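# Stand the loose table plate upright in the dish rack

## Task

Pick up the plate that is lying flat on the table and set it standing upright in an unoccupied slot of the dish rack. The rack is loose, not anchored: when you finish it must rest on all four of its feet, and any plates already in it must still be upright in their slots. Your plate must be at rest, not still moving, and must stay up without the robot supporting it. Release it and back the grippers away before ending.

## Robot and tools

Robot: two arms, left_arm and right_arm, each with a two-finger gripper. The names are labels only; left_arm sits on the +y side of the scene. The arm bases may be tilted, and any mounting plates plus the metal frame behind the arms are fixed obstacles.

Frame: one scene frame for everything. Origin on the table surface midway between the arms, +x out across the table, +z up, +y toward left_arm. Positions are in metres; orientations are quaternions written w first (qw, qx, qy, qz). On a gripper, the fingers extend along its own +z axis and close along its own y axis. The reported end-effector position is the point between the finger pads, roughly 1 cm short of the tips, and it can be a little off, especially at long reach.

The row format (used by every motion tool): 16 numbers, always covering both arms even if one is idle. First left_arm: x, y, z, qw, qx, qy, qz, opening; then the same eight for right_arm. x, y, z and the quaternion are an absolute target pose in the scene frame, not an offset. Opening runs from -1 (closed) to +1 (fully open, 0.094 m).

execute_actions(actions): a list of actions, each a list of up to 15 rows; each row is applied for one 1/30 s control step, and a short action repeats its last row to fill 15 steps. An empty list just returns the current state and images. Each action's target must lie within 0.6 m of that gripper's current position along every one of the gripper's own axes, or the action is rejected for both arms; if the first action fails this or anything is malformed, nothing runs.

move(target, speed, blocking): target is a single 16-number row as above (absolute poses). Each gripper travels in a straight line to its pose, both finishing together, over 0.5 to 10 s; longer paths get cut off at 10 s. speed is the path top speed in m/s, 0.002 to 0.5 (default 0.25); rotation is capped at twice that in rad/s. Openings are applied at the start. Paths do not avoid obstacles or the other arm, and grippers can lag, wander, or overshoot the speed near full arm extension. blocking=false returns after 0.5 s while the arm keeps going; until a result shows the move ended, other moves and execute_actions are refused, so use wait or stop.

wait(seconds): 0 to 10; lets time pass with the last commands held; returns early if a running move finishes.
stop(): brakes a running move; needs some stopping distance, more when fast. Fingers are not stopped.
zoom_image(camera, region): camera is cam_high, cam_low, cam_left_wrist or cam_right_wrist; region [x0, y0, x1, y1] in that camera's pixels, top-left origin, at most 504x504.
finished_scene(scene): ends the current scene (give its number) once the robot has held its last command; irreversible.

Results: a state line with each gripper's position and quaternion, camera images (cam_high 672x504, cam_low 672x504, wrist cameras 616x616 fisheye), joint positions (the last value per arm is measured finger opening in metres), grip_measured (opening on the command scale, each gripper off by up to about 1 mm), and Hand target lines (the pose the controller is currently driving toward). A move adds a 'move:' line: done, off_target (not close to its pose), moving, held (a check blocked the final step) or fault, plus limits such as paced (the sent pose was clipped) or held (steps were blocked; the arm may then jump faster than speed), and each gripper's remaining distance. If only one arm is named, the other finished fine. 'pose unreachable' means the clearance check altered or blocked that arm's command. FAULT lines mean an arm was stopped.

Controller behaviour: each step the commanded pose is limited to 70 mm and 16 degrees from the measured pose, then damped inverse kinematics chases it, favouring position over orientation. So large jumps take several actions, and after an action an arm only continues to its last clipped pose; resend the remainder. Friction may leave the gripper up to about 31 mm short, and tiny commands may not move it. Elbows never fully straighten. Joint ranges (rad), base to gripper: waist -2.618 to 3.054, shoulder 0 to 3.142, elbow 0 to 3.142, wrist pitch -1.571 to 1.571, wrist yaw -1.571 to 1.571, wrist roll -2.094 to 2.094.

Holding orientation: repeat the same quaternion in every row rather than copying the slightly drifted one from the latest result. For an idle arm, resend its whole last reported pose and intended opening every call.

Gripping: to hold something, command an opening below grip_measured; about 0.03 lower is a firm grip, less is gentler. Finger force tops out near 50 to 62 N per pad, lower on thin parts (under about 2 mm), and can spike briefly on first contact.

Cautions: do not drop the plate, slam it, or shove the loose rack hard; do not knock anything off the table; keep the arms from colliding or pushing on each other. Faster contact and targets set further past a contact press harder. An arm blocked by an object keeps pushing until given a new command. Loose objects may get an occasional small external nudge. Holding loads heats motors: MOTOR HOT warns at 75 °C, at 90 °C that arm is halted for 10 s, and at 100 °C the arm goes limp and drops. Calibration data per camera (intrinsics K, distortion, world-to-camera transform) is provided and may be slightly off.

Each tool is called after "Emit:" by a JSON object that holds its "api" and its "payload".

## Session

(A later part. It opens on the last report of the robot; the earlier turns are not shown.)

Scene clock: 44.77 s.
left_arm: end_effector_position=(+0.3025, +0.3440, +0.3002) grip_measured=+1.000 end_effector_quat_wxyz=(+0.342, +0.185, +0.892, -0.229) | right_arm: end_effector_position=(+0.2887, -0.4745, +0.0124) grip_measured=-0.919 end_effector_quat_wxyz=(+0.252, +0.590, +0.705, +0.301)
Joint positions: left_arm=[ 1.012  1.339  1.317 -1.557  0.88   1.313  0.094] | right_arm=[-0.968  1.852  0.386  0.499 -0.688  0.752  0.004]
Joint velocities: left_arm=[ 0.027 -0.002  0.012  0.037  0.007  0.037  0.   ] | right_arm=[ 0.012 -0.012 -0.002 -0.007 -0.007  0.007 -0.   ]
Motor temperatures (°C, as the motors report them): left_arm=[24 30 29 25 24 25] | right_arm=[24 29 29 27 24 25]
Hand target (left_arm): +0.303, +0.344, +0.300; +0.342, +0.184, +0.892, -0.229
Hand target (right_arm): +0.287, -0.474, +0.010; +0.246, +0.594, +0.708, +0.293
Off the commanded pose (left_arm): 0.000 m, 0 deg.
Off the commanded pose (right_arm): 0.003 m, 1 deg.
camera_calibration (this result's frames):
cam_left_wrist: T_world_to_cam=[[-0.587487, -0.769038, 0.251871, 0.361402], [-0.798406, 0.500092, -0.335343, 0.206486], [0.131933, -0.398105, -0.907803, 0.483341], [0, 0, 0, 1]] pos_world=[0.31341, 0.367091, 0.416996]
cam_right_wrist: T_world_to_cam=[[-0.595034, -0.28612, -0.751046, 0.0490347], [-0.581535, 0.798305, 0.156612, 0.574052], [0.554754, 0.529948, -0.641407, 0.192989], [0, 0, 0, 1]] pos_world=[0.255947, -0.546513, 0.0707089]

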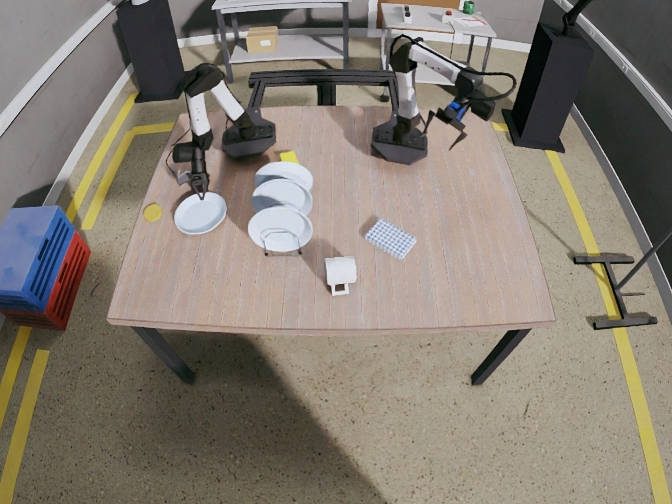

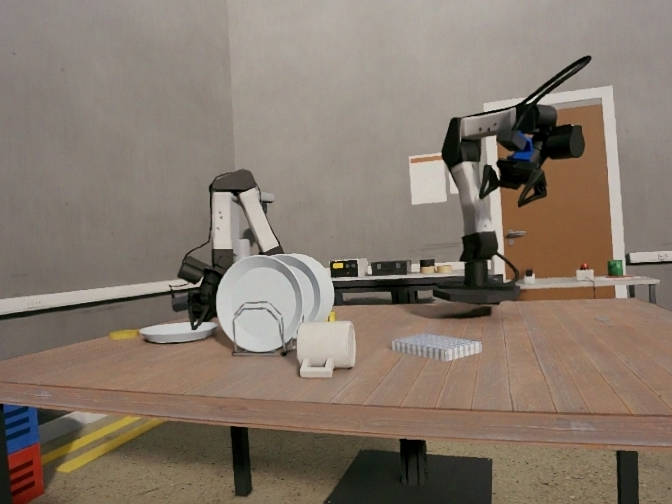

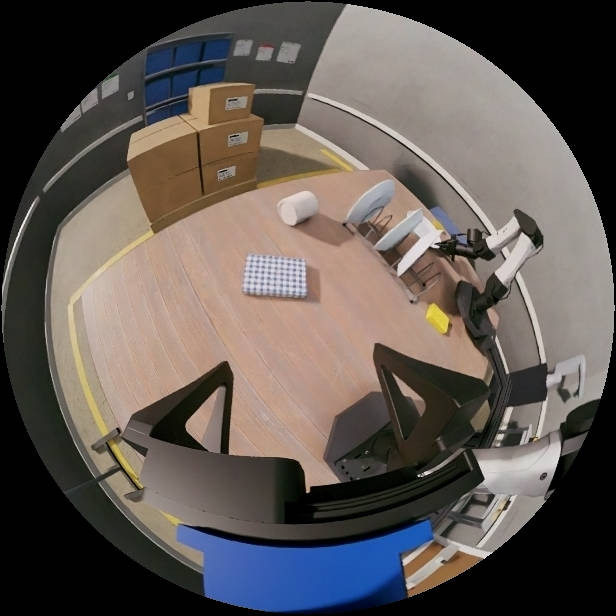

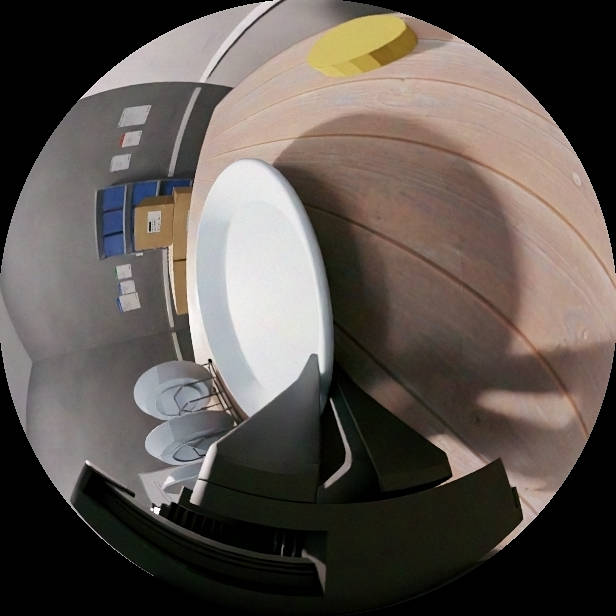

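Emit:
{"api": "move", "payload": {"target": [0.3026,0.3439,0.3004,0.342,0.184,0.892,-0.229,1,0.29,-0.48,0.25,0,0.4226,0.9063,0,-1], "speed": 0.3}}

Emit:
{"api": "move", "payload": {"target": [0.3026,0.3439,0.3004,0.342,0.184,0.892,-0.229,1,0.27,-0.46,0.345,0.1914,-0.4619,0.8001,-0.3314,-1], "speed": 0.45}}

Emit:
{"api": "move", "payload": {"target": [0.3026,0.3439,0.3004,0.342,0.184,0.892,-0.229,1,0.245,-0.158,0.345,0.3090,-0.6629,0.6181,-0.2882,-1], "speed": 0.25}}

Scene clock: 51.23 s.
left_arm: end_effector_position=(+0.3025, +0.3440, +0.3002) grip_measured=+1.000 end_effector_quat_wxyz=(+0.342, +0.185, +0.892, -0.229) | right_arm: end_effector_position=(+0.2885, -0.4847, +0.2382) grip_measured=-0.918 end_effector_quat_wxyz=(-0.016, +0.431, +0.902, -0.004)
Joint positions: left_arm=[ 1.012  1.339  1.317 -1.557  0.88   1.313  0.094] | right_arm=[-0.64   1.636  1.609 -1.482  0.008  0.382  0.004]
Joint velocities: left_arm=[-0.012 -0.012 -0.007  0.037 -0.007 -0.066  0.   ] | right_arm=[ 0.007  0.012 -0.012  0.022 -0.007  0.066 -0.001]
Motor temperatures (°C, as the motors report them): left_arm=[24 30 29 25 24 25] | right_arm=[24 29 29 27 24 25]
Hand target (left_arm): +0.303, +0.344, +0.300; +0.342, +0.184, +0.892, -0.229
Hand target (right_arm): +0.295, -0.484, +0.246; -0.002, +0.425, +0.905, -0.000
Off the commanded pose (left_arm): 0.000 m, 0 deg.
Off the commanded pose (right_arm): 0.013 m, 2 deg.
move: off_target (right_arm)
camera_calibration (this result's frames):
cam_left_wrist: T_world_to_cam=[[-0.587487, -0.769038, 0.251871, 0.361402], [-0.798406, 0.500092, -0.335343, 0.206486], [0.131933, -0.398105, -0.907803, 0.483341], [0, 0, 0, 1]] pos_world=[0.31341, 0.367091, 0.416996]
cam_right_wrist: T_world_to_cam=[[-0.655515, -0.753929, -0.043493, -0.162267], [-0.687865, 0.572322, 0.446419, 0.398791], [-0.311676, 0.322552, -0.893766, 0.552903], [0, 0, 0, 1]] pos_world=[0.340272, -0.528914, 0.309081]

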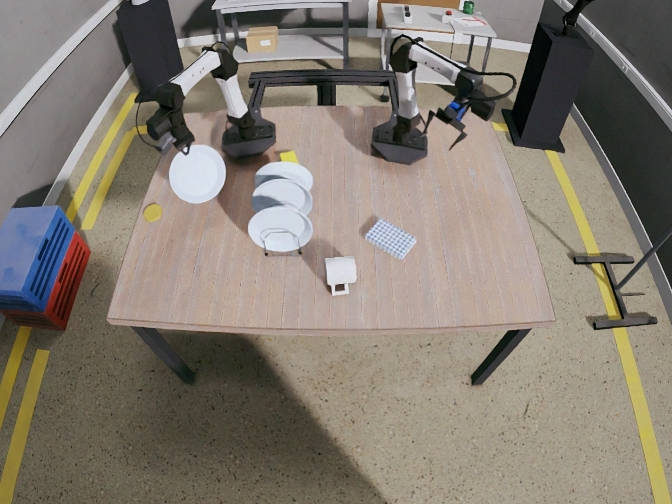

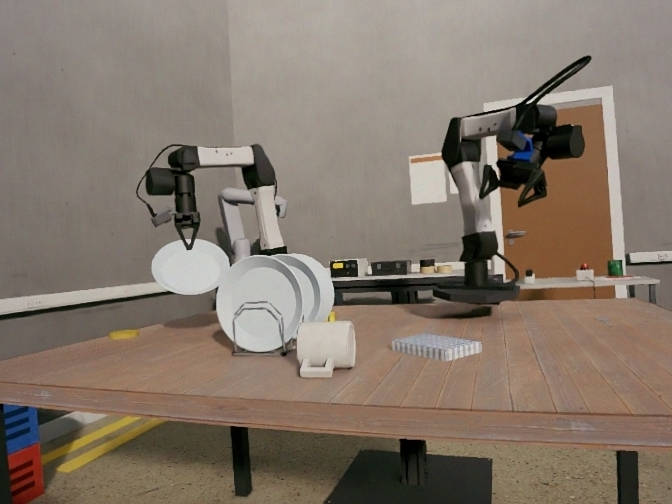

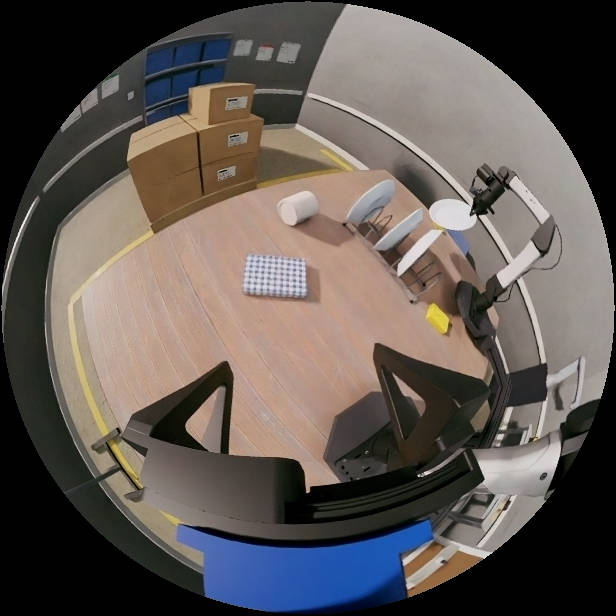

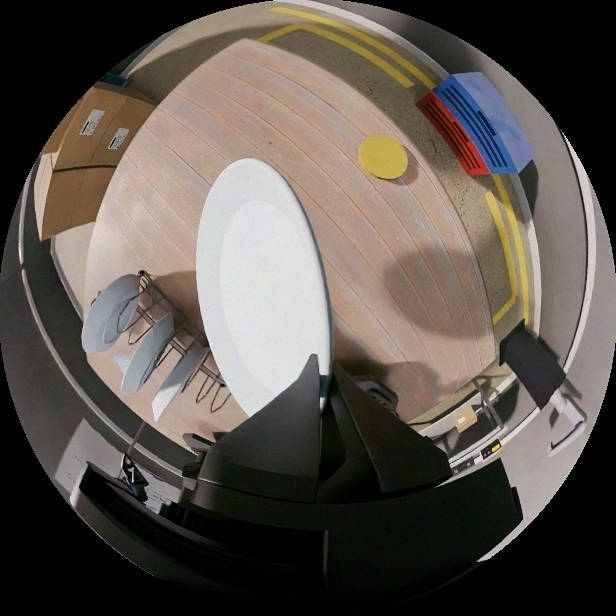

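Scene clock: 54.33 s.
left_arm: end_effector_position=(+0.3025, +0.3440, +0.3002) grip_measured=+1.000 end_effector_quat_wxyz=(+0.342, +0.185, +0.892, -0.229) | right_arm: end_effector_position=(+0.2642, -0.4559, +0.3321) grip_measured=-0.917 end_effector_quat_wxyz=(+0.168, -0.473, +0.811, -0.301)
Joint positions: left_arm=[ 1.012  1.339  1.317 -1.557  0.88   1.313  0.094] | right_arm=[-0.535  0.919  1.191 -1.048  0.088 -1.498  0.004]
Joint velocities: left_arm=[ 0.012 -0.002 -0.002 -0.007 -0.022  0.022  0.   ] | right_arm=[ 0.002 -0.002  0.017  0.095 -0.051  0.007 -0.   ]
Motor temperatures (°C, as the motors report them): left_arm=[24 30 30 25 24 25] | right_arm=[24 30 29 27 24 25]
Hand target (left_arm): +0.303, +0.344, +0.300; +0.342, +0.184, +0.892, -0.229
Hand target (right_arm): +0.271, -0.460, +0.347; +0.189, -0.466, +0.798, -0.332
Off the commanded pose (left_arm): 0.000 m, 0 deg.
Off the commanded pose (right_arm): 0.015 m, 5 deg.
move: off_target (right_arm)
camera_calibration (this result's frames):
cam_left_wrist: T_world_to_cam=[[-0.587487, -0.769038, 0.251871, 0.361402], [-0.798406, 0.500092, -0.335343, 0.206486], [0.131933, -0.398105, -0.907803, 0.483341], [0, 0, 0, 1]] pos_world=[0.31341, 0.367091, 0.416996]
cam_right_wrist: T_world_to_cam=[[0.775403, -0.230722, 0.587808, -0.5015], [-0.550988, -0.70195, 0.451308, -0.295057], [0.308485, -0.673821, -0.671418, -0.0719819], [0, 0, 0, 1]] pos_world=[0.248497, -0.371325, 0.379618]

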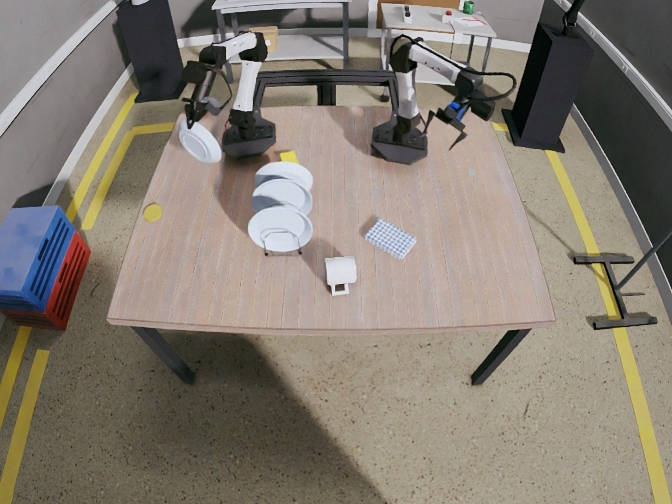

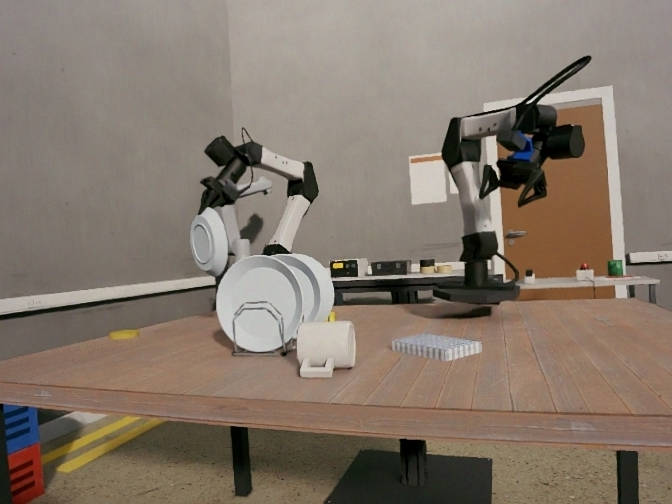

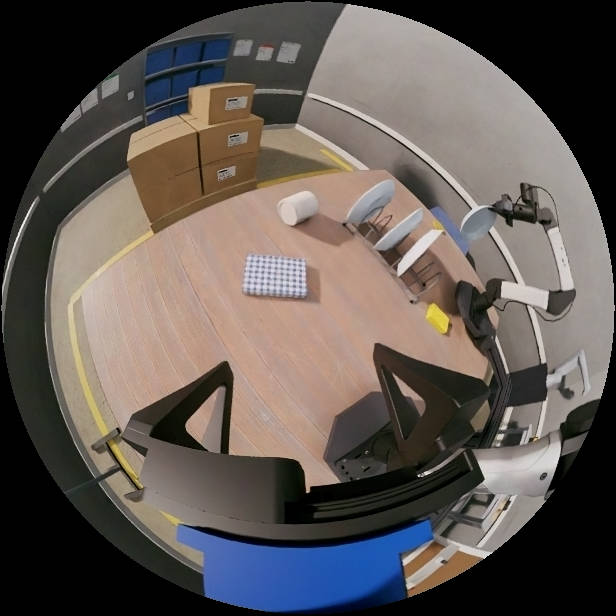

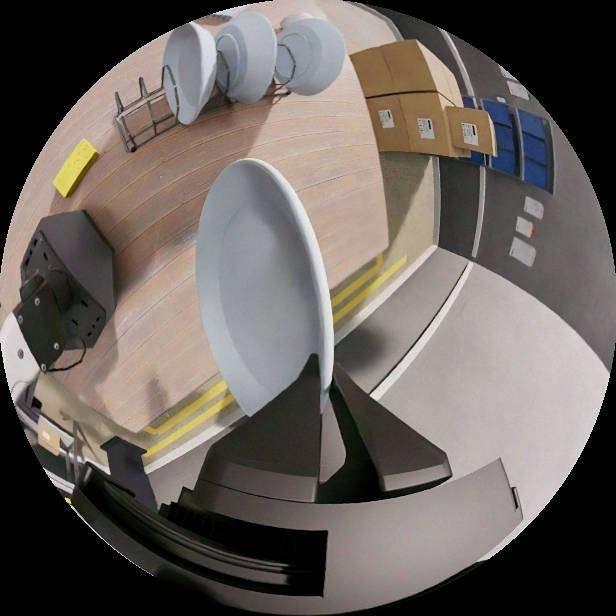

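Scene clock: 56.10 s.
left_arm: end_effector_position=(+0.3025, +0.3440, +0.3002) grip_measured=+1.000 end_effector_quat_wxyz=(+0.342, +0.185, +0.892, -0.229) | right_arm: end_effector_position=(+0.2307, -0.1575, +0.3246) grip_measured=-0.917 end_effector_quat_wxyz=(-0.268, +0.691, -0.610, +0.281)
Joint positions: left_arm=[ 1.012  1.339  1.317 -1.557  0.88   1.313  0.094] | right_arm=[ 1.108  1.202  1.245 -1.239  0.815 -0.643  0.004]
Joint velocities: left_arm=[-0.002 -0.012  0.012 -0.066  0.007  0.066  0.   ] | right_arm=[ 0.002 -0.007  0.002  0.007 -0.022  0.037 -0.   ]
Motor temperatures (°C, as the motors report them): left_arm=[24 30 30 25 24 25] | right_arm=[24 29 29 28 24 25]
Hand target (left_arm): +0.303, +0.344, +0.300; +0.342, +0.184, +0.892, -0.229
Hand target (right_arm): +0.239, -0.154, +0.344; -0.300, +0.666, -0.617, +0.292
Off the commanded pose (left_arm): 0.000 m, 0 deg.
Off the commanded pose (right_arm): 0.025 m, 6 deg.
move: off_target (right_arm)
camera_calibration (this result's frames):
cam_left_wrist: T_world_to_cam=[[-0.587487, -0.769038, 0.251871, 0.361402], [-0.798406, 0.500092, -0.335343, 0.206486], [0.131933, -0.398105, -0.907803, 0.483341], [0, 0, 0, 1]] pos_world=[0.31341, 0.367091, 0.416996]
cam_right_wrist: T_world_to_cam=[[0.706038, 0.288557, 0.646719, -0.323682], [-0.0832743, -0.873055, 0.480458, -0.244953], [0.703261, -0.393077, -0.592381, 0.0618498], [0, 0, 0, 1]] pos_world=[0.164637, -0.0961455, 0.363659]

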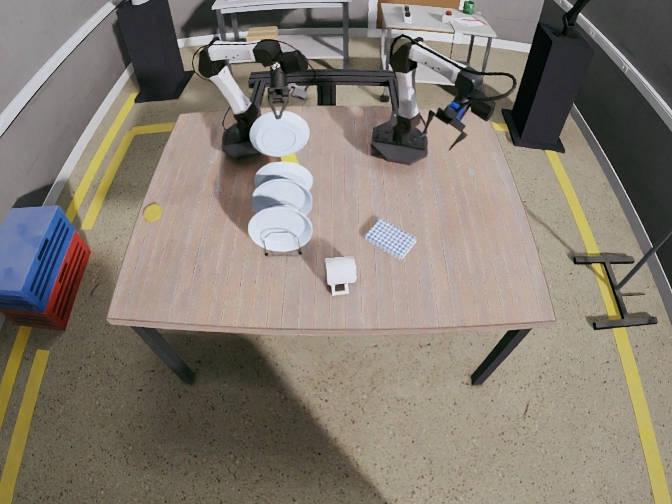

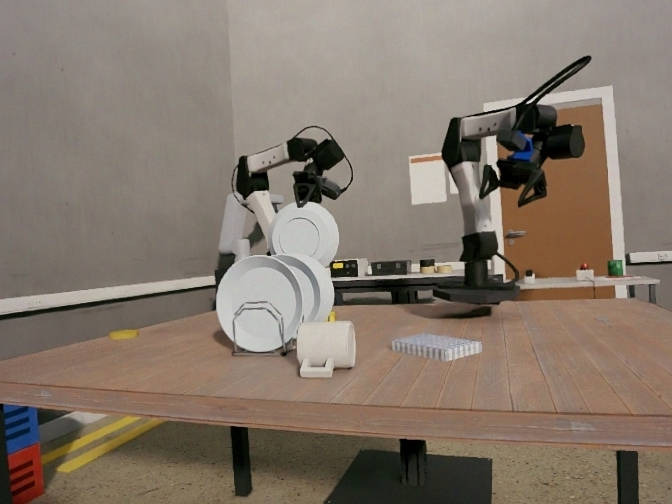

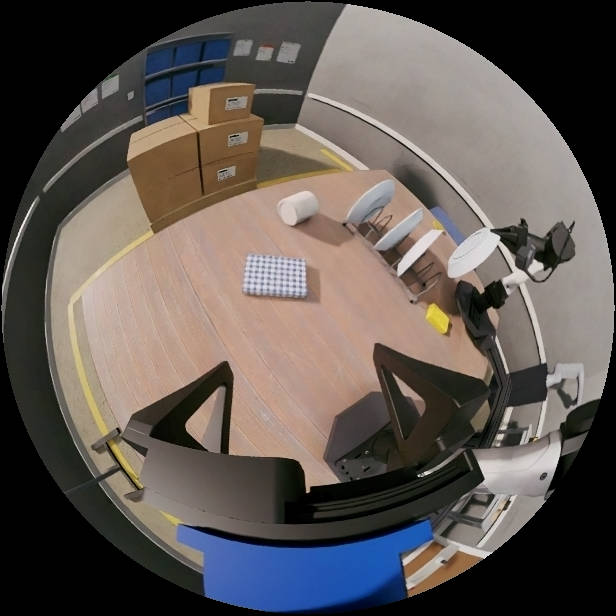

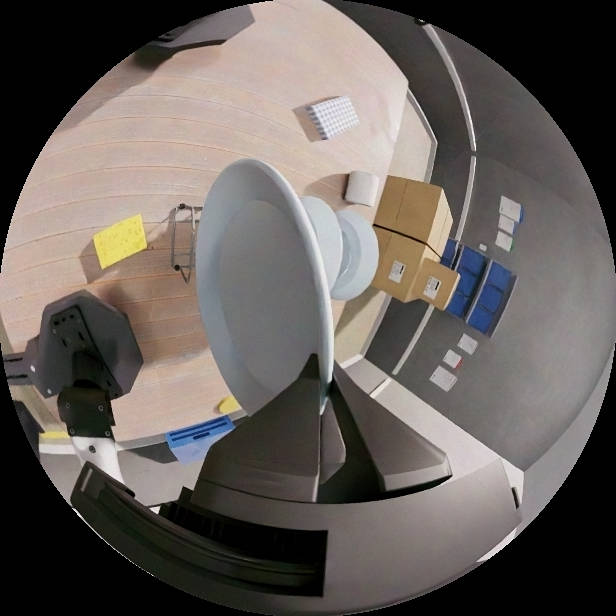

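Emit:
{"api": "zoom_image", "payload": {"camera": "cam_right_wrist", "region": [140, 185, 250, 305]}}

Region (140, 185, 250, 305) of cam_right_wrist's 616x616 image, scaled by 4.200, with more detail than that image has; it fills the left 462 columns of this view, and the rest is white.

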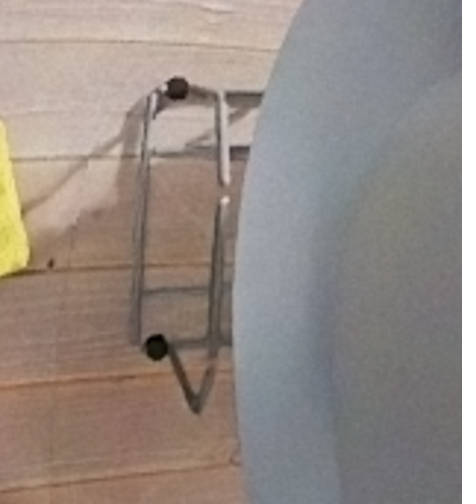

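Emit:
{"api": "move", "payload": {"target": [0.3026,0.3439,0.3004,0.342,0.184,0.892,-0.229,1,0.256,-0.160,0.32,0.3040,-0.6520,0.6296,-0.2936,-1], "speed": 0.1}}

Emit:
{"api": "zoom_image", "payload": {"camera": "cam_right_wrist", "region": [130, 185, 250, 315]}}

Scene clock: 64.60 s.
left_arm: end_effector_position=(+0.3025, +0.3440, +0.3002) grip_measured=+1.000 end_effector_quat_wxyz=(+0.342, +0.185, +0.892, -0.229) | right_arm: end_effector_position=(+0.2484, -0.1569, +0.3083) grip_measured=-0.917 end_effector_quat_wxyz=(-0.280, +0.673, -0.626, +0.279)
Joint positions: left_arm=[ 1.012  1.339  1.317 -1.557  0.88   1.313  0.094] | right_arm=[ 1.026  1.185  1.155 -1.078  0.796 -0.706  0.004]
Joint velocities: left_arm=[-0.002  0.012 -0.002 -0.037 -0.007 -0.007  0.   ] | right_arm=[-0.012  0.002 -0.002 -0.007 -0.037 -0.022 -0.   ]
Motor temperatures (°C, as the motors report them): left_arm=[24 30 30 25 24 25] | right_arm=[24 29 31 28 24 25]
Hand target (left_arm): +0.303, +0.344, +0.300; +0.342, +0.184, +0.892, -0.229
Hand target (right_arm): +0.256, -0.160, +0.320; -0.303, +0.652, -0.630, +0.293
Off the commanded pose (left_arm): 0.000 m, 0 deg.
Off the commanded pose (right_arm): 0.014 m, 4 deg.
move: off_target (right_arm)
camera_calibration (this result's frames):
cam_left_wrist: T_world_to_cam=[[-0.587487, -0.769038, 0.251871, 0.361402], [-0.798406, 0.500092, -0.335343, 0.206486], [0.131933, -0.398105, -0.907803, 0.483341], [0, 0, 0, 1]] pos_world=[0.31341, 0.367091, 0.416996]
cam_right_wrist: T_world_to_cam=[[0.70642, 0.23772, 0.666678, -0.339973], [-0.12301, -0.886343, 0.44639, -0.216904], [0.697022, -0.397347, -0.596889, 0.0422518], [0, 0, 0, 1]] pos_world=[0.184032, -0.0946446, 0.348696]

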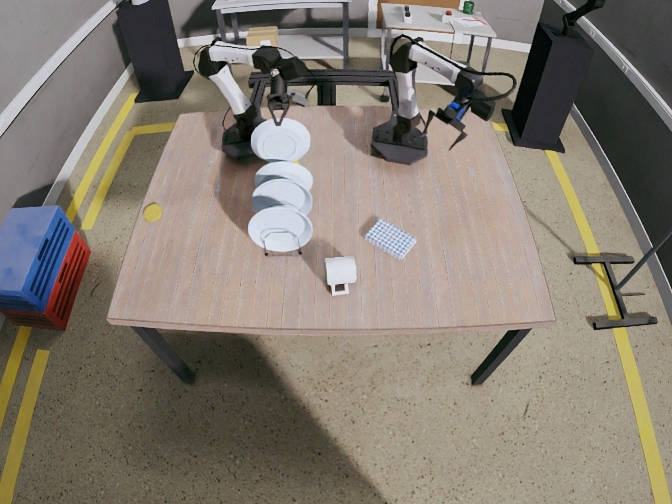

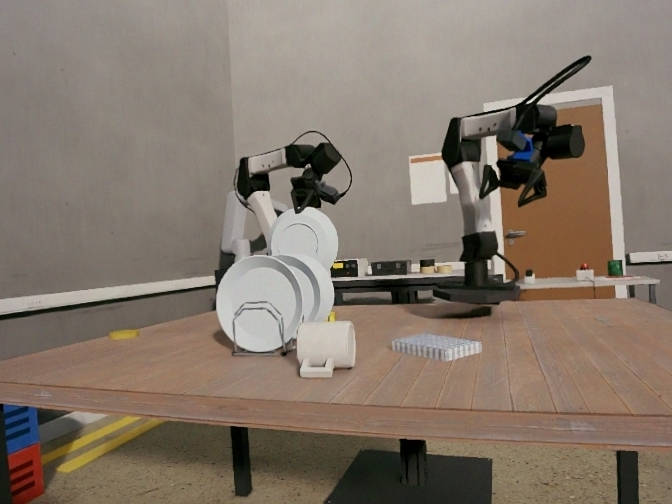

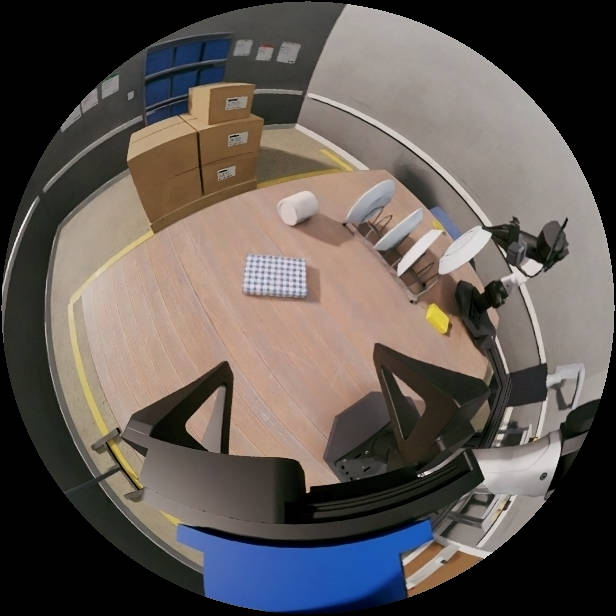

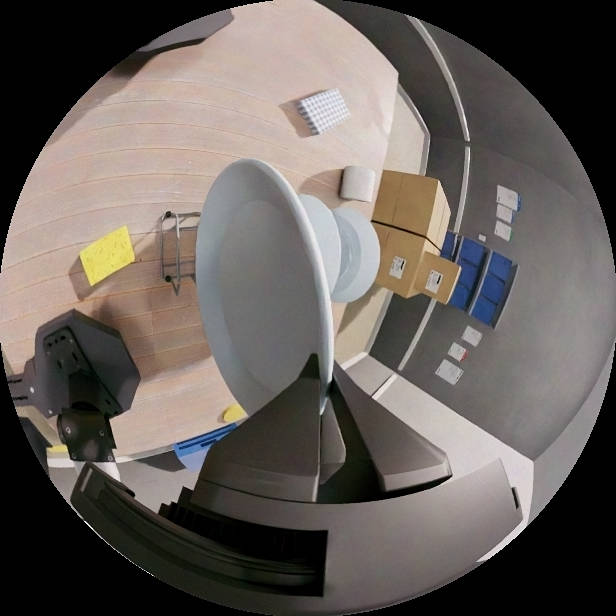

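Region (130, 185, 250, 315) of cam_right_wrist's 616x616 image, scaled by 3.877, with more detail than that image has; it fills the left 465 columns of this view, and the rest is white.

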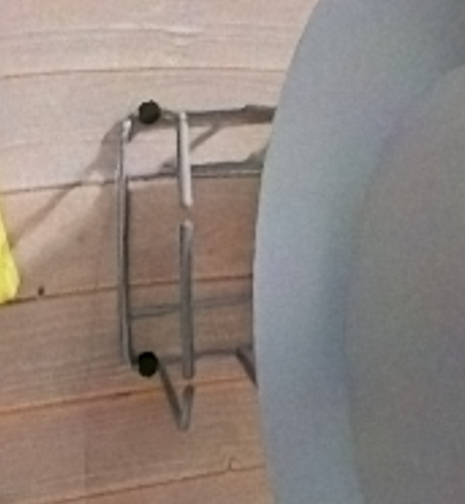

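Emit:
{"api": "move", "payload": {"target": [0.3026,0.3439,0.3004,0.342,0.184,0.892,-0.229,1,0.251,-0.162,0.275,0.3040,-0.6520,0.6296,-0.2936,-1], "speed": 0.08}}

Scene clock: 67.37 s.
left_arm: end_effector_position=(+0.3025, +0.3440, +0.3002) grip_measured=+1.000 end_effector_quat_wxyz=(+0.342, +0.185, +0.892, -0.229) | right_arm: end_effector_position=(+0.2417, -0.1600, +0.2632) grip_measured=-0.917 end_effector_quat_wxyz=(-0.279, +0.674, -0.625, +0.277)
Joint positions: left_arm=[ 1.012  1.339  1.317 -1.557  0.88   1.313  0.094] | right_arm=[ 1.026  1.139  0.949 -0.919  0.791 -0.708  0.004]
Joint velocities: left_arm=[ 0.007  0.002  0.007 -0.007 -0.037  0.051  0.   ] | right_arm=[ 0.002  0.002  0.002  0.022  0.022 -0.022 -0.001]
Motor temperatures (°C, as the motors report them): left_arm=[24 30 30 25 24 25] | right_arm=[24 29 31 28 24 25]
Hand target (left_arm): +0.303, +0.344, +0.300; +0.342, +0.184, +0.892, -0.229
Hand target (right_arm): +0.250, -0.163, +0.275; -0.303, +0.652, -0.630, +0.293
Off the commanded pose (left_arm): 0.000 m, 0 deg.
Off the commanded pose (right_arm): 0.015 m, 4 deg.
move: off_target (right_arm)
camera_calibration (this result's frames):
cam_left_wrist: T_world_to_cam=[[-0.587487, -0.769038, 0.251871, 0.361402], [-0.798406, 0.500092, -0.335343, 0.206486], [0.131933, -0.398105, -0.907803, 0.483341], [0, 0, 0, 1]] pos_world=[0.31341, 0.367091, 0.416996]
cam_right_wrist: T_world_to_cam=[[0.708427, 0.240114, 0.663684, -0.303742], [-0.117728, -0.886973, 0.446562, -0.20173], [0.695896, -0.394491, -0.600088, 0.0203414], [0, 0, 0, 1]] pos_world=[0.177274, -0.0979723, 0.303881]

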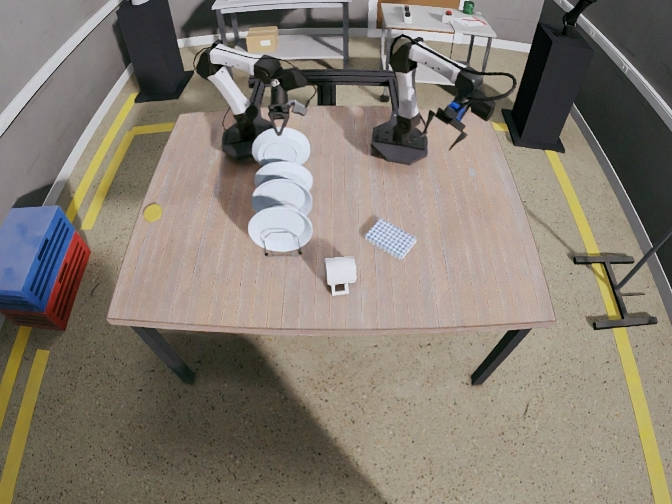

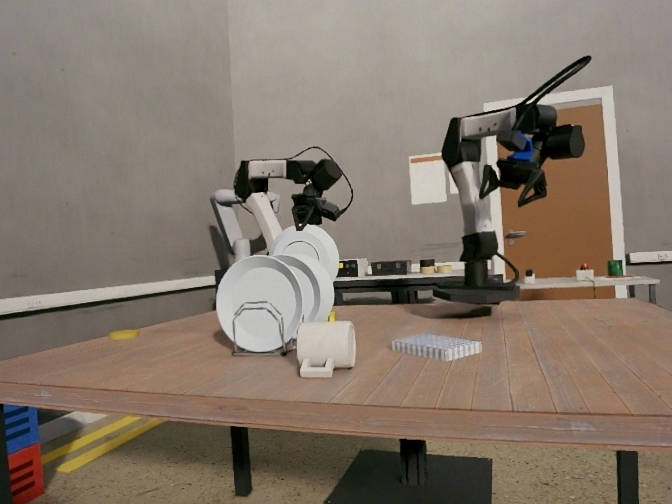

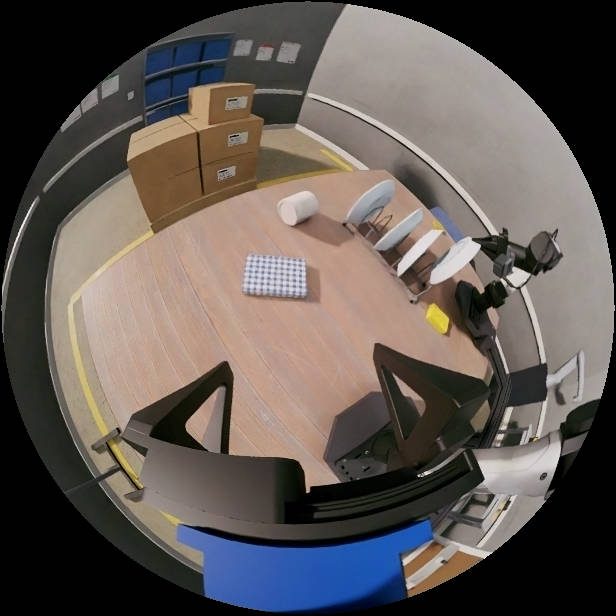

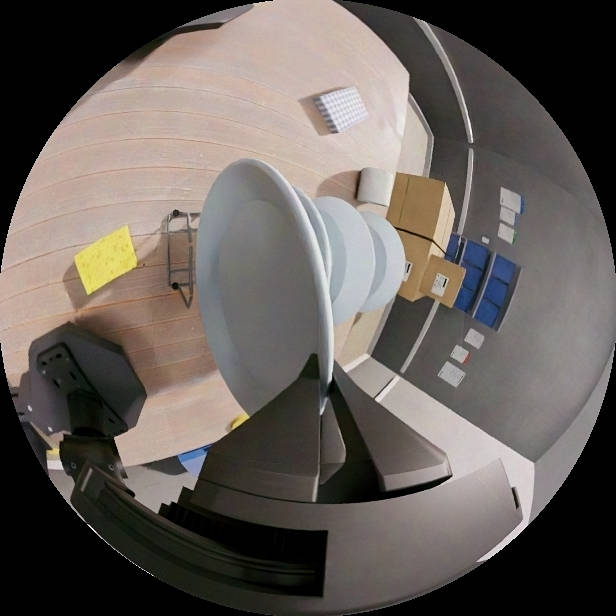

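In the slot. Lower to seat.

Emit:
{"api": "move", "payload": {"target": [0.3026,0.3439,0.3004,0.342,0.184,0.892,-0.229,1,0.249,-0.164,0.197,0.3040,-0.6520,0.6296,-0.2936,-1], "speed": 0.06}}

Scene clock: 69.67 s.
left_arm: end_effector_position=(+0.3025, +0.3440, +0.3002) grip_measured=+1.000 end_effector_quat_wxyz=(+0.342, +0.185, +0.892, -0.229) | right_arm: end_effector_position=(+0.2389, -0.1669, +0.1886) grip_measured=-0.917 end_effector_quat_wxyz=(-0.276, +0.674, -0.624, +0.283)
Joint positions: left_arm=[ 1.012  1.339  1.317 -1.557  0.88   1.313  0.094] | right_arm=[ 0.995  1.139  0.646 -0.596  0.788 -0.746  0.004]
Joint velocities: left_arm=[ 0.007  0.012  0.002  0.022 -0.007  0.022  0.   ] | right_arm=[-0.002 -0.027 -0.022  0.022  0.007  0.022  0.   ]
Motor temperatures (°C, as the motors report them): left_arm=[24 30 30 25 24 25] | right_arm=[24 29 31 28 24 25]
Hand target (left_arm): +0.303, +0.344, +0.300; +0.342, +0.184, +0.892, -0.229
Hand target (right_arm): +0.248, -0.166, +0.197; -0.303, +0.652, -0.630, +0.294
Off the commanded pose (left_arm): 0.000 m, 0 deg.
Off the commanded pose (right_arm): 0.013 m, 4 deg.
move: off_target (right_arm)
camera_calibration (this result's frames):
cam_left_wrist: T_world_to_cam=[[-0.587487, -0.769038, 0.251871, 0.361402], [-0.798406, 0.500092, -0.335343, 0.206486], [0.131933, -0.398105, -0.907803, 0.483341], [0, 0, 0, 1]] pos_world=[0.31341, 0.367091, 0.416996]
cam_right_wrist: T_world_to_cam=[[0.705911, 0.244162, 0.664887, -0.249601], [-0.124499, -0.881321, 0.455822, -0.174006], [0.697273, -0.404547, -0.591736, -0.0287592], [0, 0, 0, 1]] pos_world=[0.174585, -0.104047, 0.228254]

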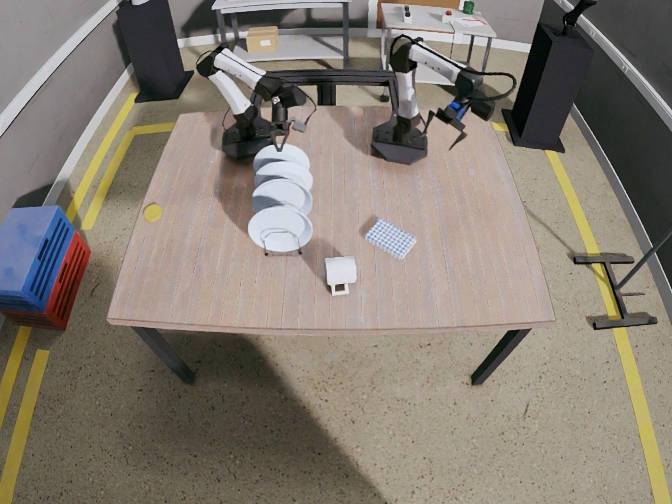

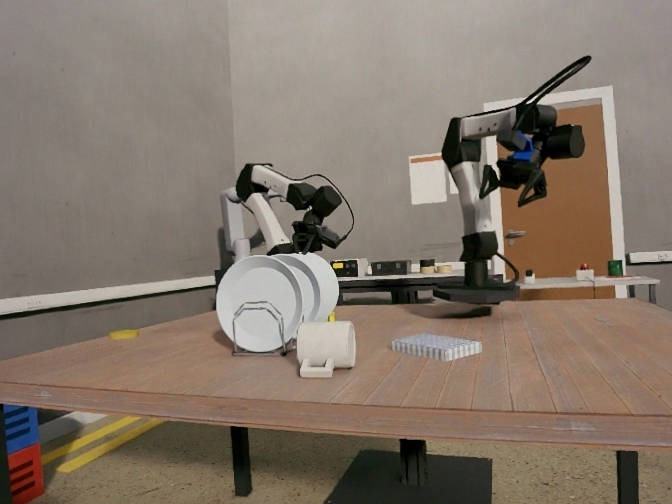

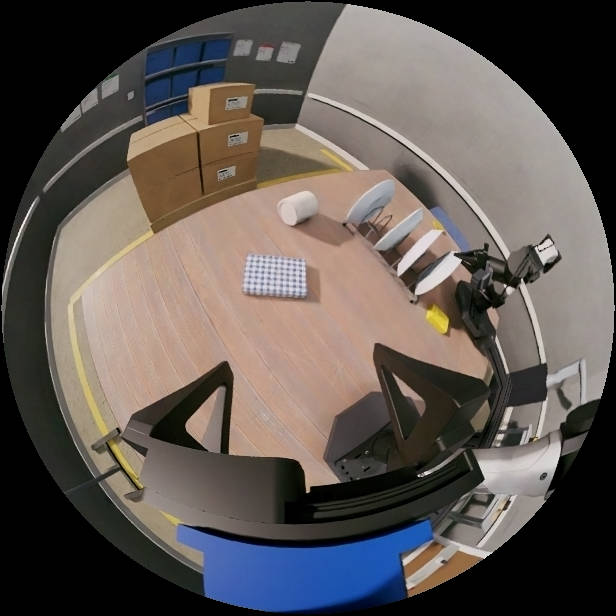

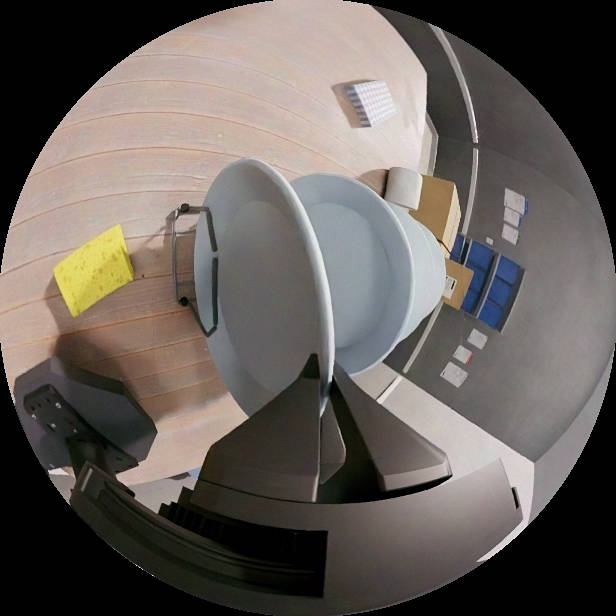

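Emit:
{"api": "execute_actions", "payload": {"actions": [[[0.3026,0.3439,0.3004,0.342,0.184,0.892,-0.229,1,0.248,-0.163,0.193,0.3040,-0.6520,0.6296,-0.2936,-1],[0.3026,0.3439,0.3004,0.342,0.184,0.892,-0.229,1,0.248,-0.163,0.191,0.3040,-0.6520,0.6296,-0.2936,-1]],[[0.3026,0.3439,0.3004,0.342,0.184,0.892,-0.229,1,0.243,-0.164,0.190,0.3040,-0.6520,0.6296,-0.2936,-0.8],[0.3026,0.3439,0.3004,0.342,0.184,0.892,-0.229,1,0.243,-0.164,0.190,0.3040,-0.6520,0.6296,-0.2936,-0.8],[0.3026,0.3439,0.3004,0.342,0.184,0.892,-0.229,1,0.243,-0.164,0.190,0.3040,-0.6520,0.6296,-0.2936,-0.8],[0.3026,0.3439,0.3004,0.342,0.184,0.892,-0.229,1,0.243,-0.164,0.190,0.3040,-0.6520,0.6296,-0.2936,-0.7],[0.3026,0.3439,0.3004,0.342,0.184,0.892,-0.229,1,0.243,-0.164,0.190,0.3040,-0.6520,0.6296,-0.2936,-0.7],[0.3026,0.3439,0.3004,0.342,0.184,0.892,-0.229,1,0.243,-0.164,0.190,0.3040,-0.6520,0.6296,-0.2936,-0.7],[0.3026,0.3439,0.3004,0.342,0.184,0.892,-0.229,1,0.243,-0.164,0.190,0.3040,-0.6520,0.6296,-0.2936,-0.6],[0.3026,0.3439,0.3004,0.342,0.184,0.892,-0.229,1,0.243,-0.164,0.190,0.3040,-0.6520,0.6296,-0.2936,-0.6],[0.3026,0.3439,0.3004,0.342,0.184,0.892,-0.229,1,0.243,-0.164,0.190,0.3040,-0.6520,0.6296,-0.2936,-0.5],[0.3026,0.3439,0.3004,0.342,0.184,0.892,-0.229,1,0.243,-0.164,0.190,0.3040,-0.6520,0.6296,-0.2936,-0.4]]]}}

Scene clock: 75.03 s.
left_arm: end_effector_position=(+0.3025, +0.3440, +0.3002) grip_measured=+1.000 end_effector_quat_wxyz=(+0.342, +0.185, +0.892, -0.229) | right_arm: end_effector_position=(+0.2451, -0.1617, +0.1938) grip_measured=-0.403 end_effector_quat_wxyz=(-0.304, +0.653, -0.630, +0.290)
Joint positions: left_arm=[ 1.012  1.339  1.317 -1.557  0.88   1.313  0.094] | right_arm=[ 1.001  1.139  0.63  -0.521  0.824 -0.741  0.028]
Joint velocities: left_arm=[-0.012 -0.007 -0.007 -0.007 -0.007  0.022  0.   ] | right_arm=[ 0.007  0.007 -0.017 -0.037 -0.037 -0.022  0.001]
Motor temperatures (°C, as the motors report them): left_arm=[24 30 30 25 24 25] | right_arm=[24 28 31 29 24 25]
Hand target (left_arm): +0.303, +0.344, +0.300; +0.342, +0.184, +0.892, -0.229
Hand target (right_arm): +0.243, -0.164, +0.190; -0.304, +0.652, -0.630, +0.294
Off the commanded pose (left_arm): 0.000 m, 0 deg.
Off the commanded pose (right_arm): 0.005 m, 0 deg.
camera_calibration (this result's frames):
cam_left_wrist: T_world_to_cam=[[-0.587487, -0.769038, 0.251871, 0.361402], [-0.798406, 0.500092, -0.335343, 0.206486], [0.131933, -0.398105, -0.907803, 0.483341], [0, 0, 0, 1]] pos_world=[0.31341, 0.367091, 0.416996]
cam_right_wrist: T_world_to_cam=[[0.67441, 0.200103, 0.710725, -0.266945], [-0.166228, -0.896717, 0.410203, -0.154452], [0.719402, -0.394788, -0.571492, -0.0356738], [0, 0, 0, 1]] pos_world=[0.18002, -0.0991665, 0.232693]

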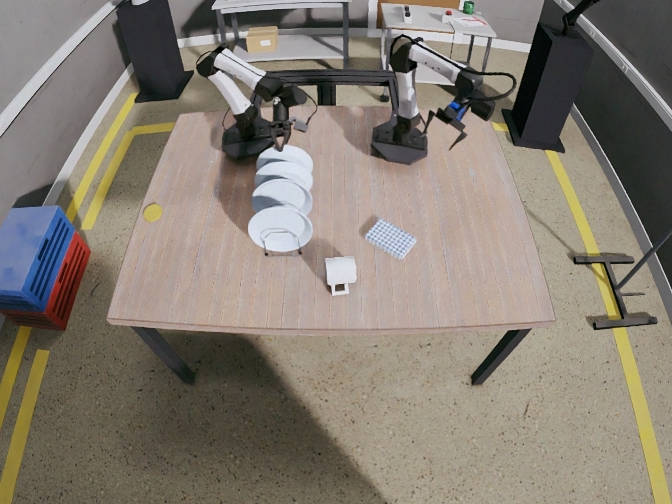

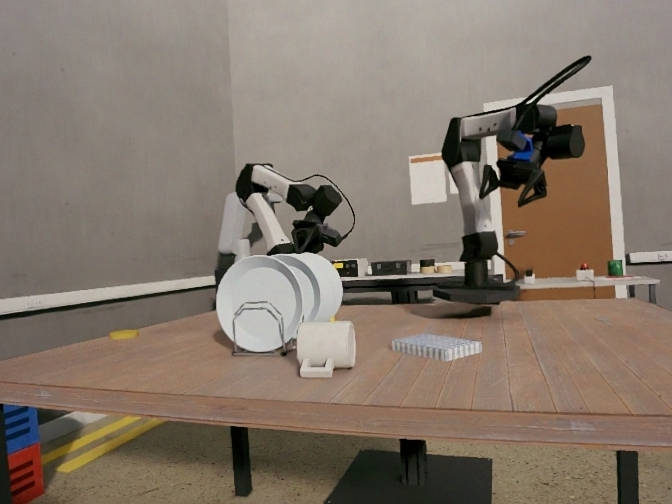

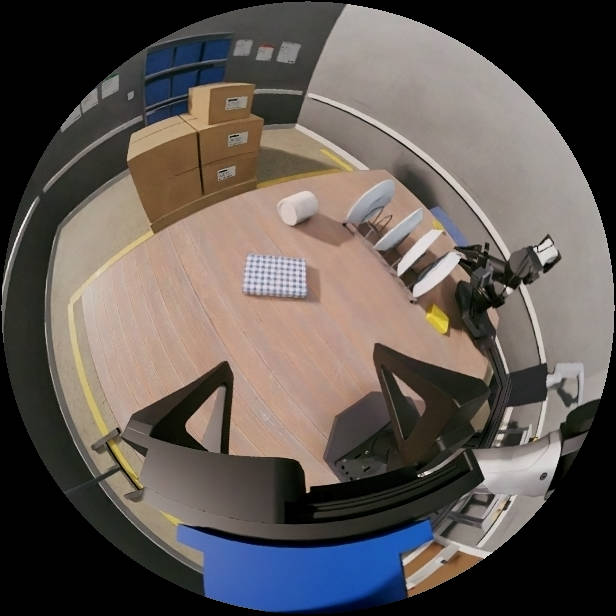

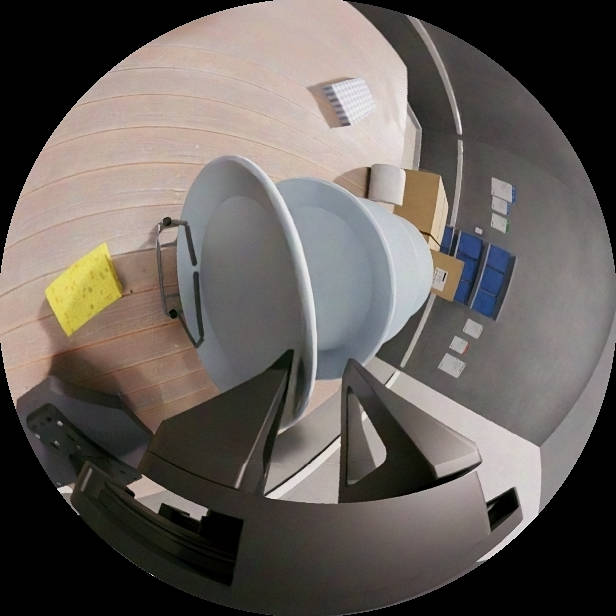

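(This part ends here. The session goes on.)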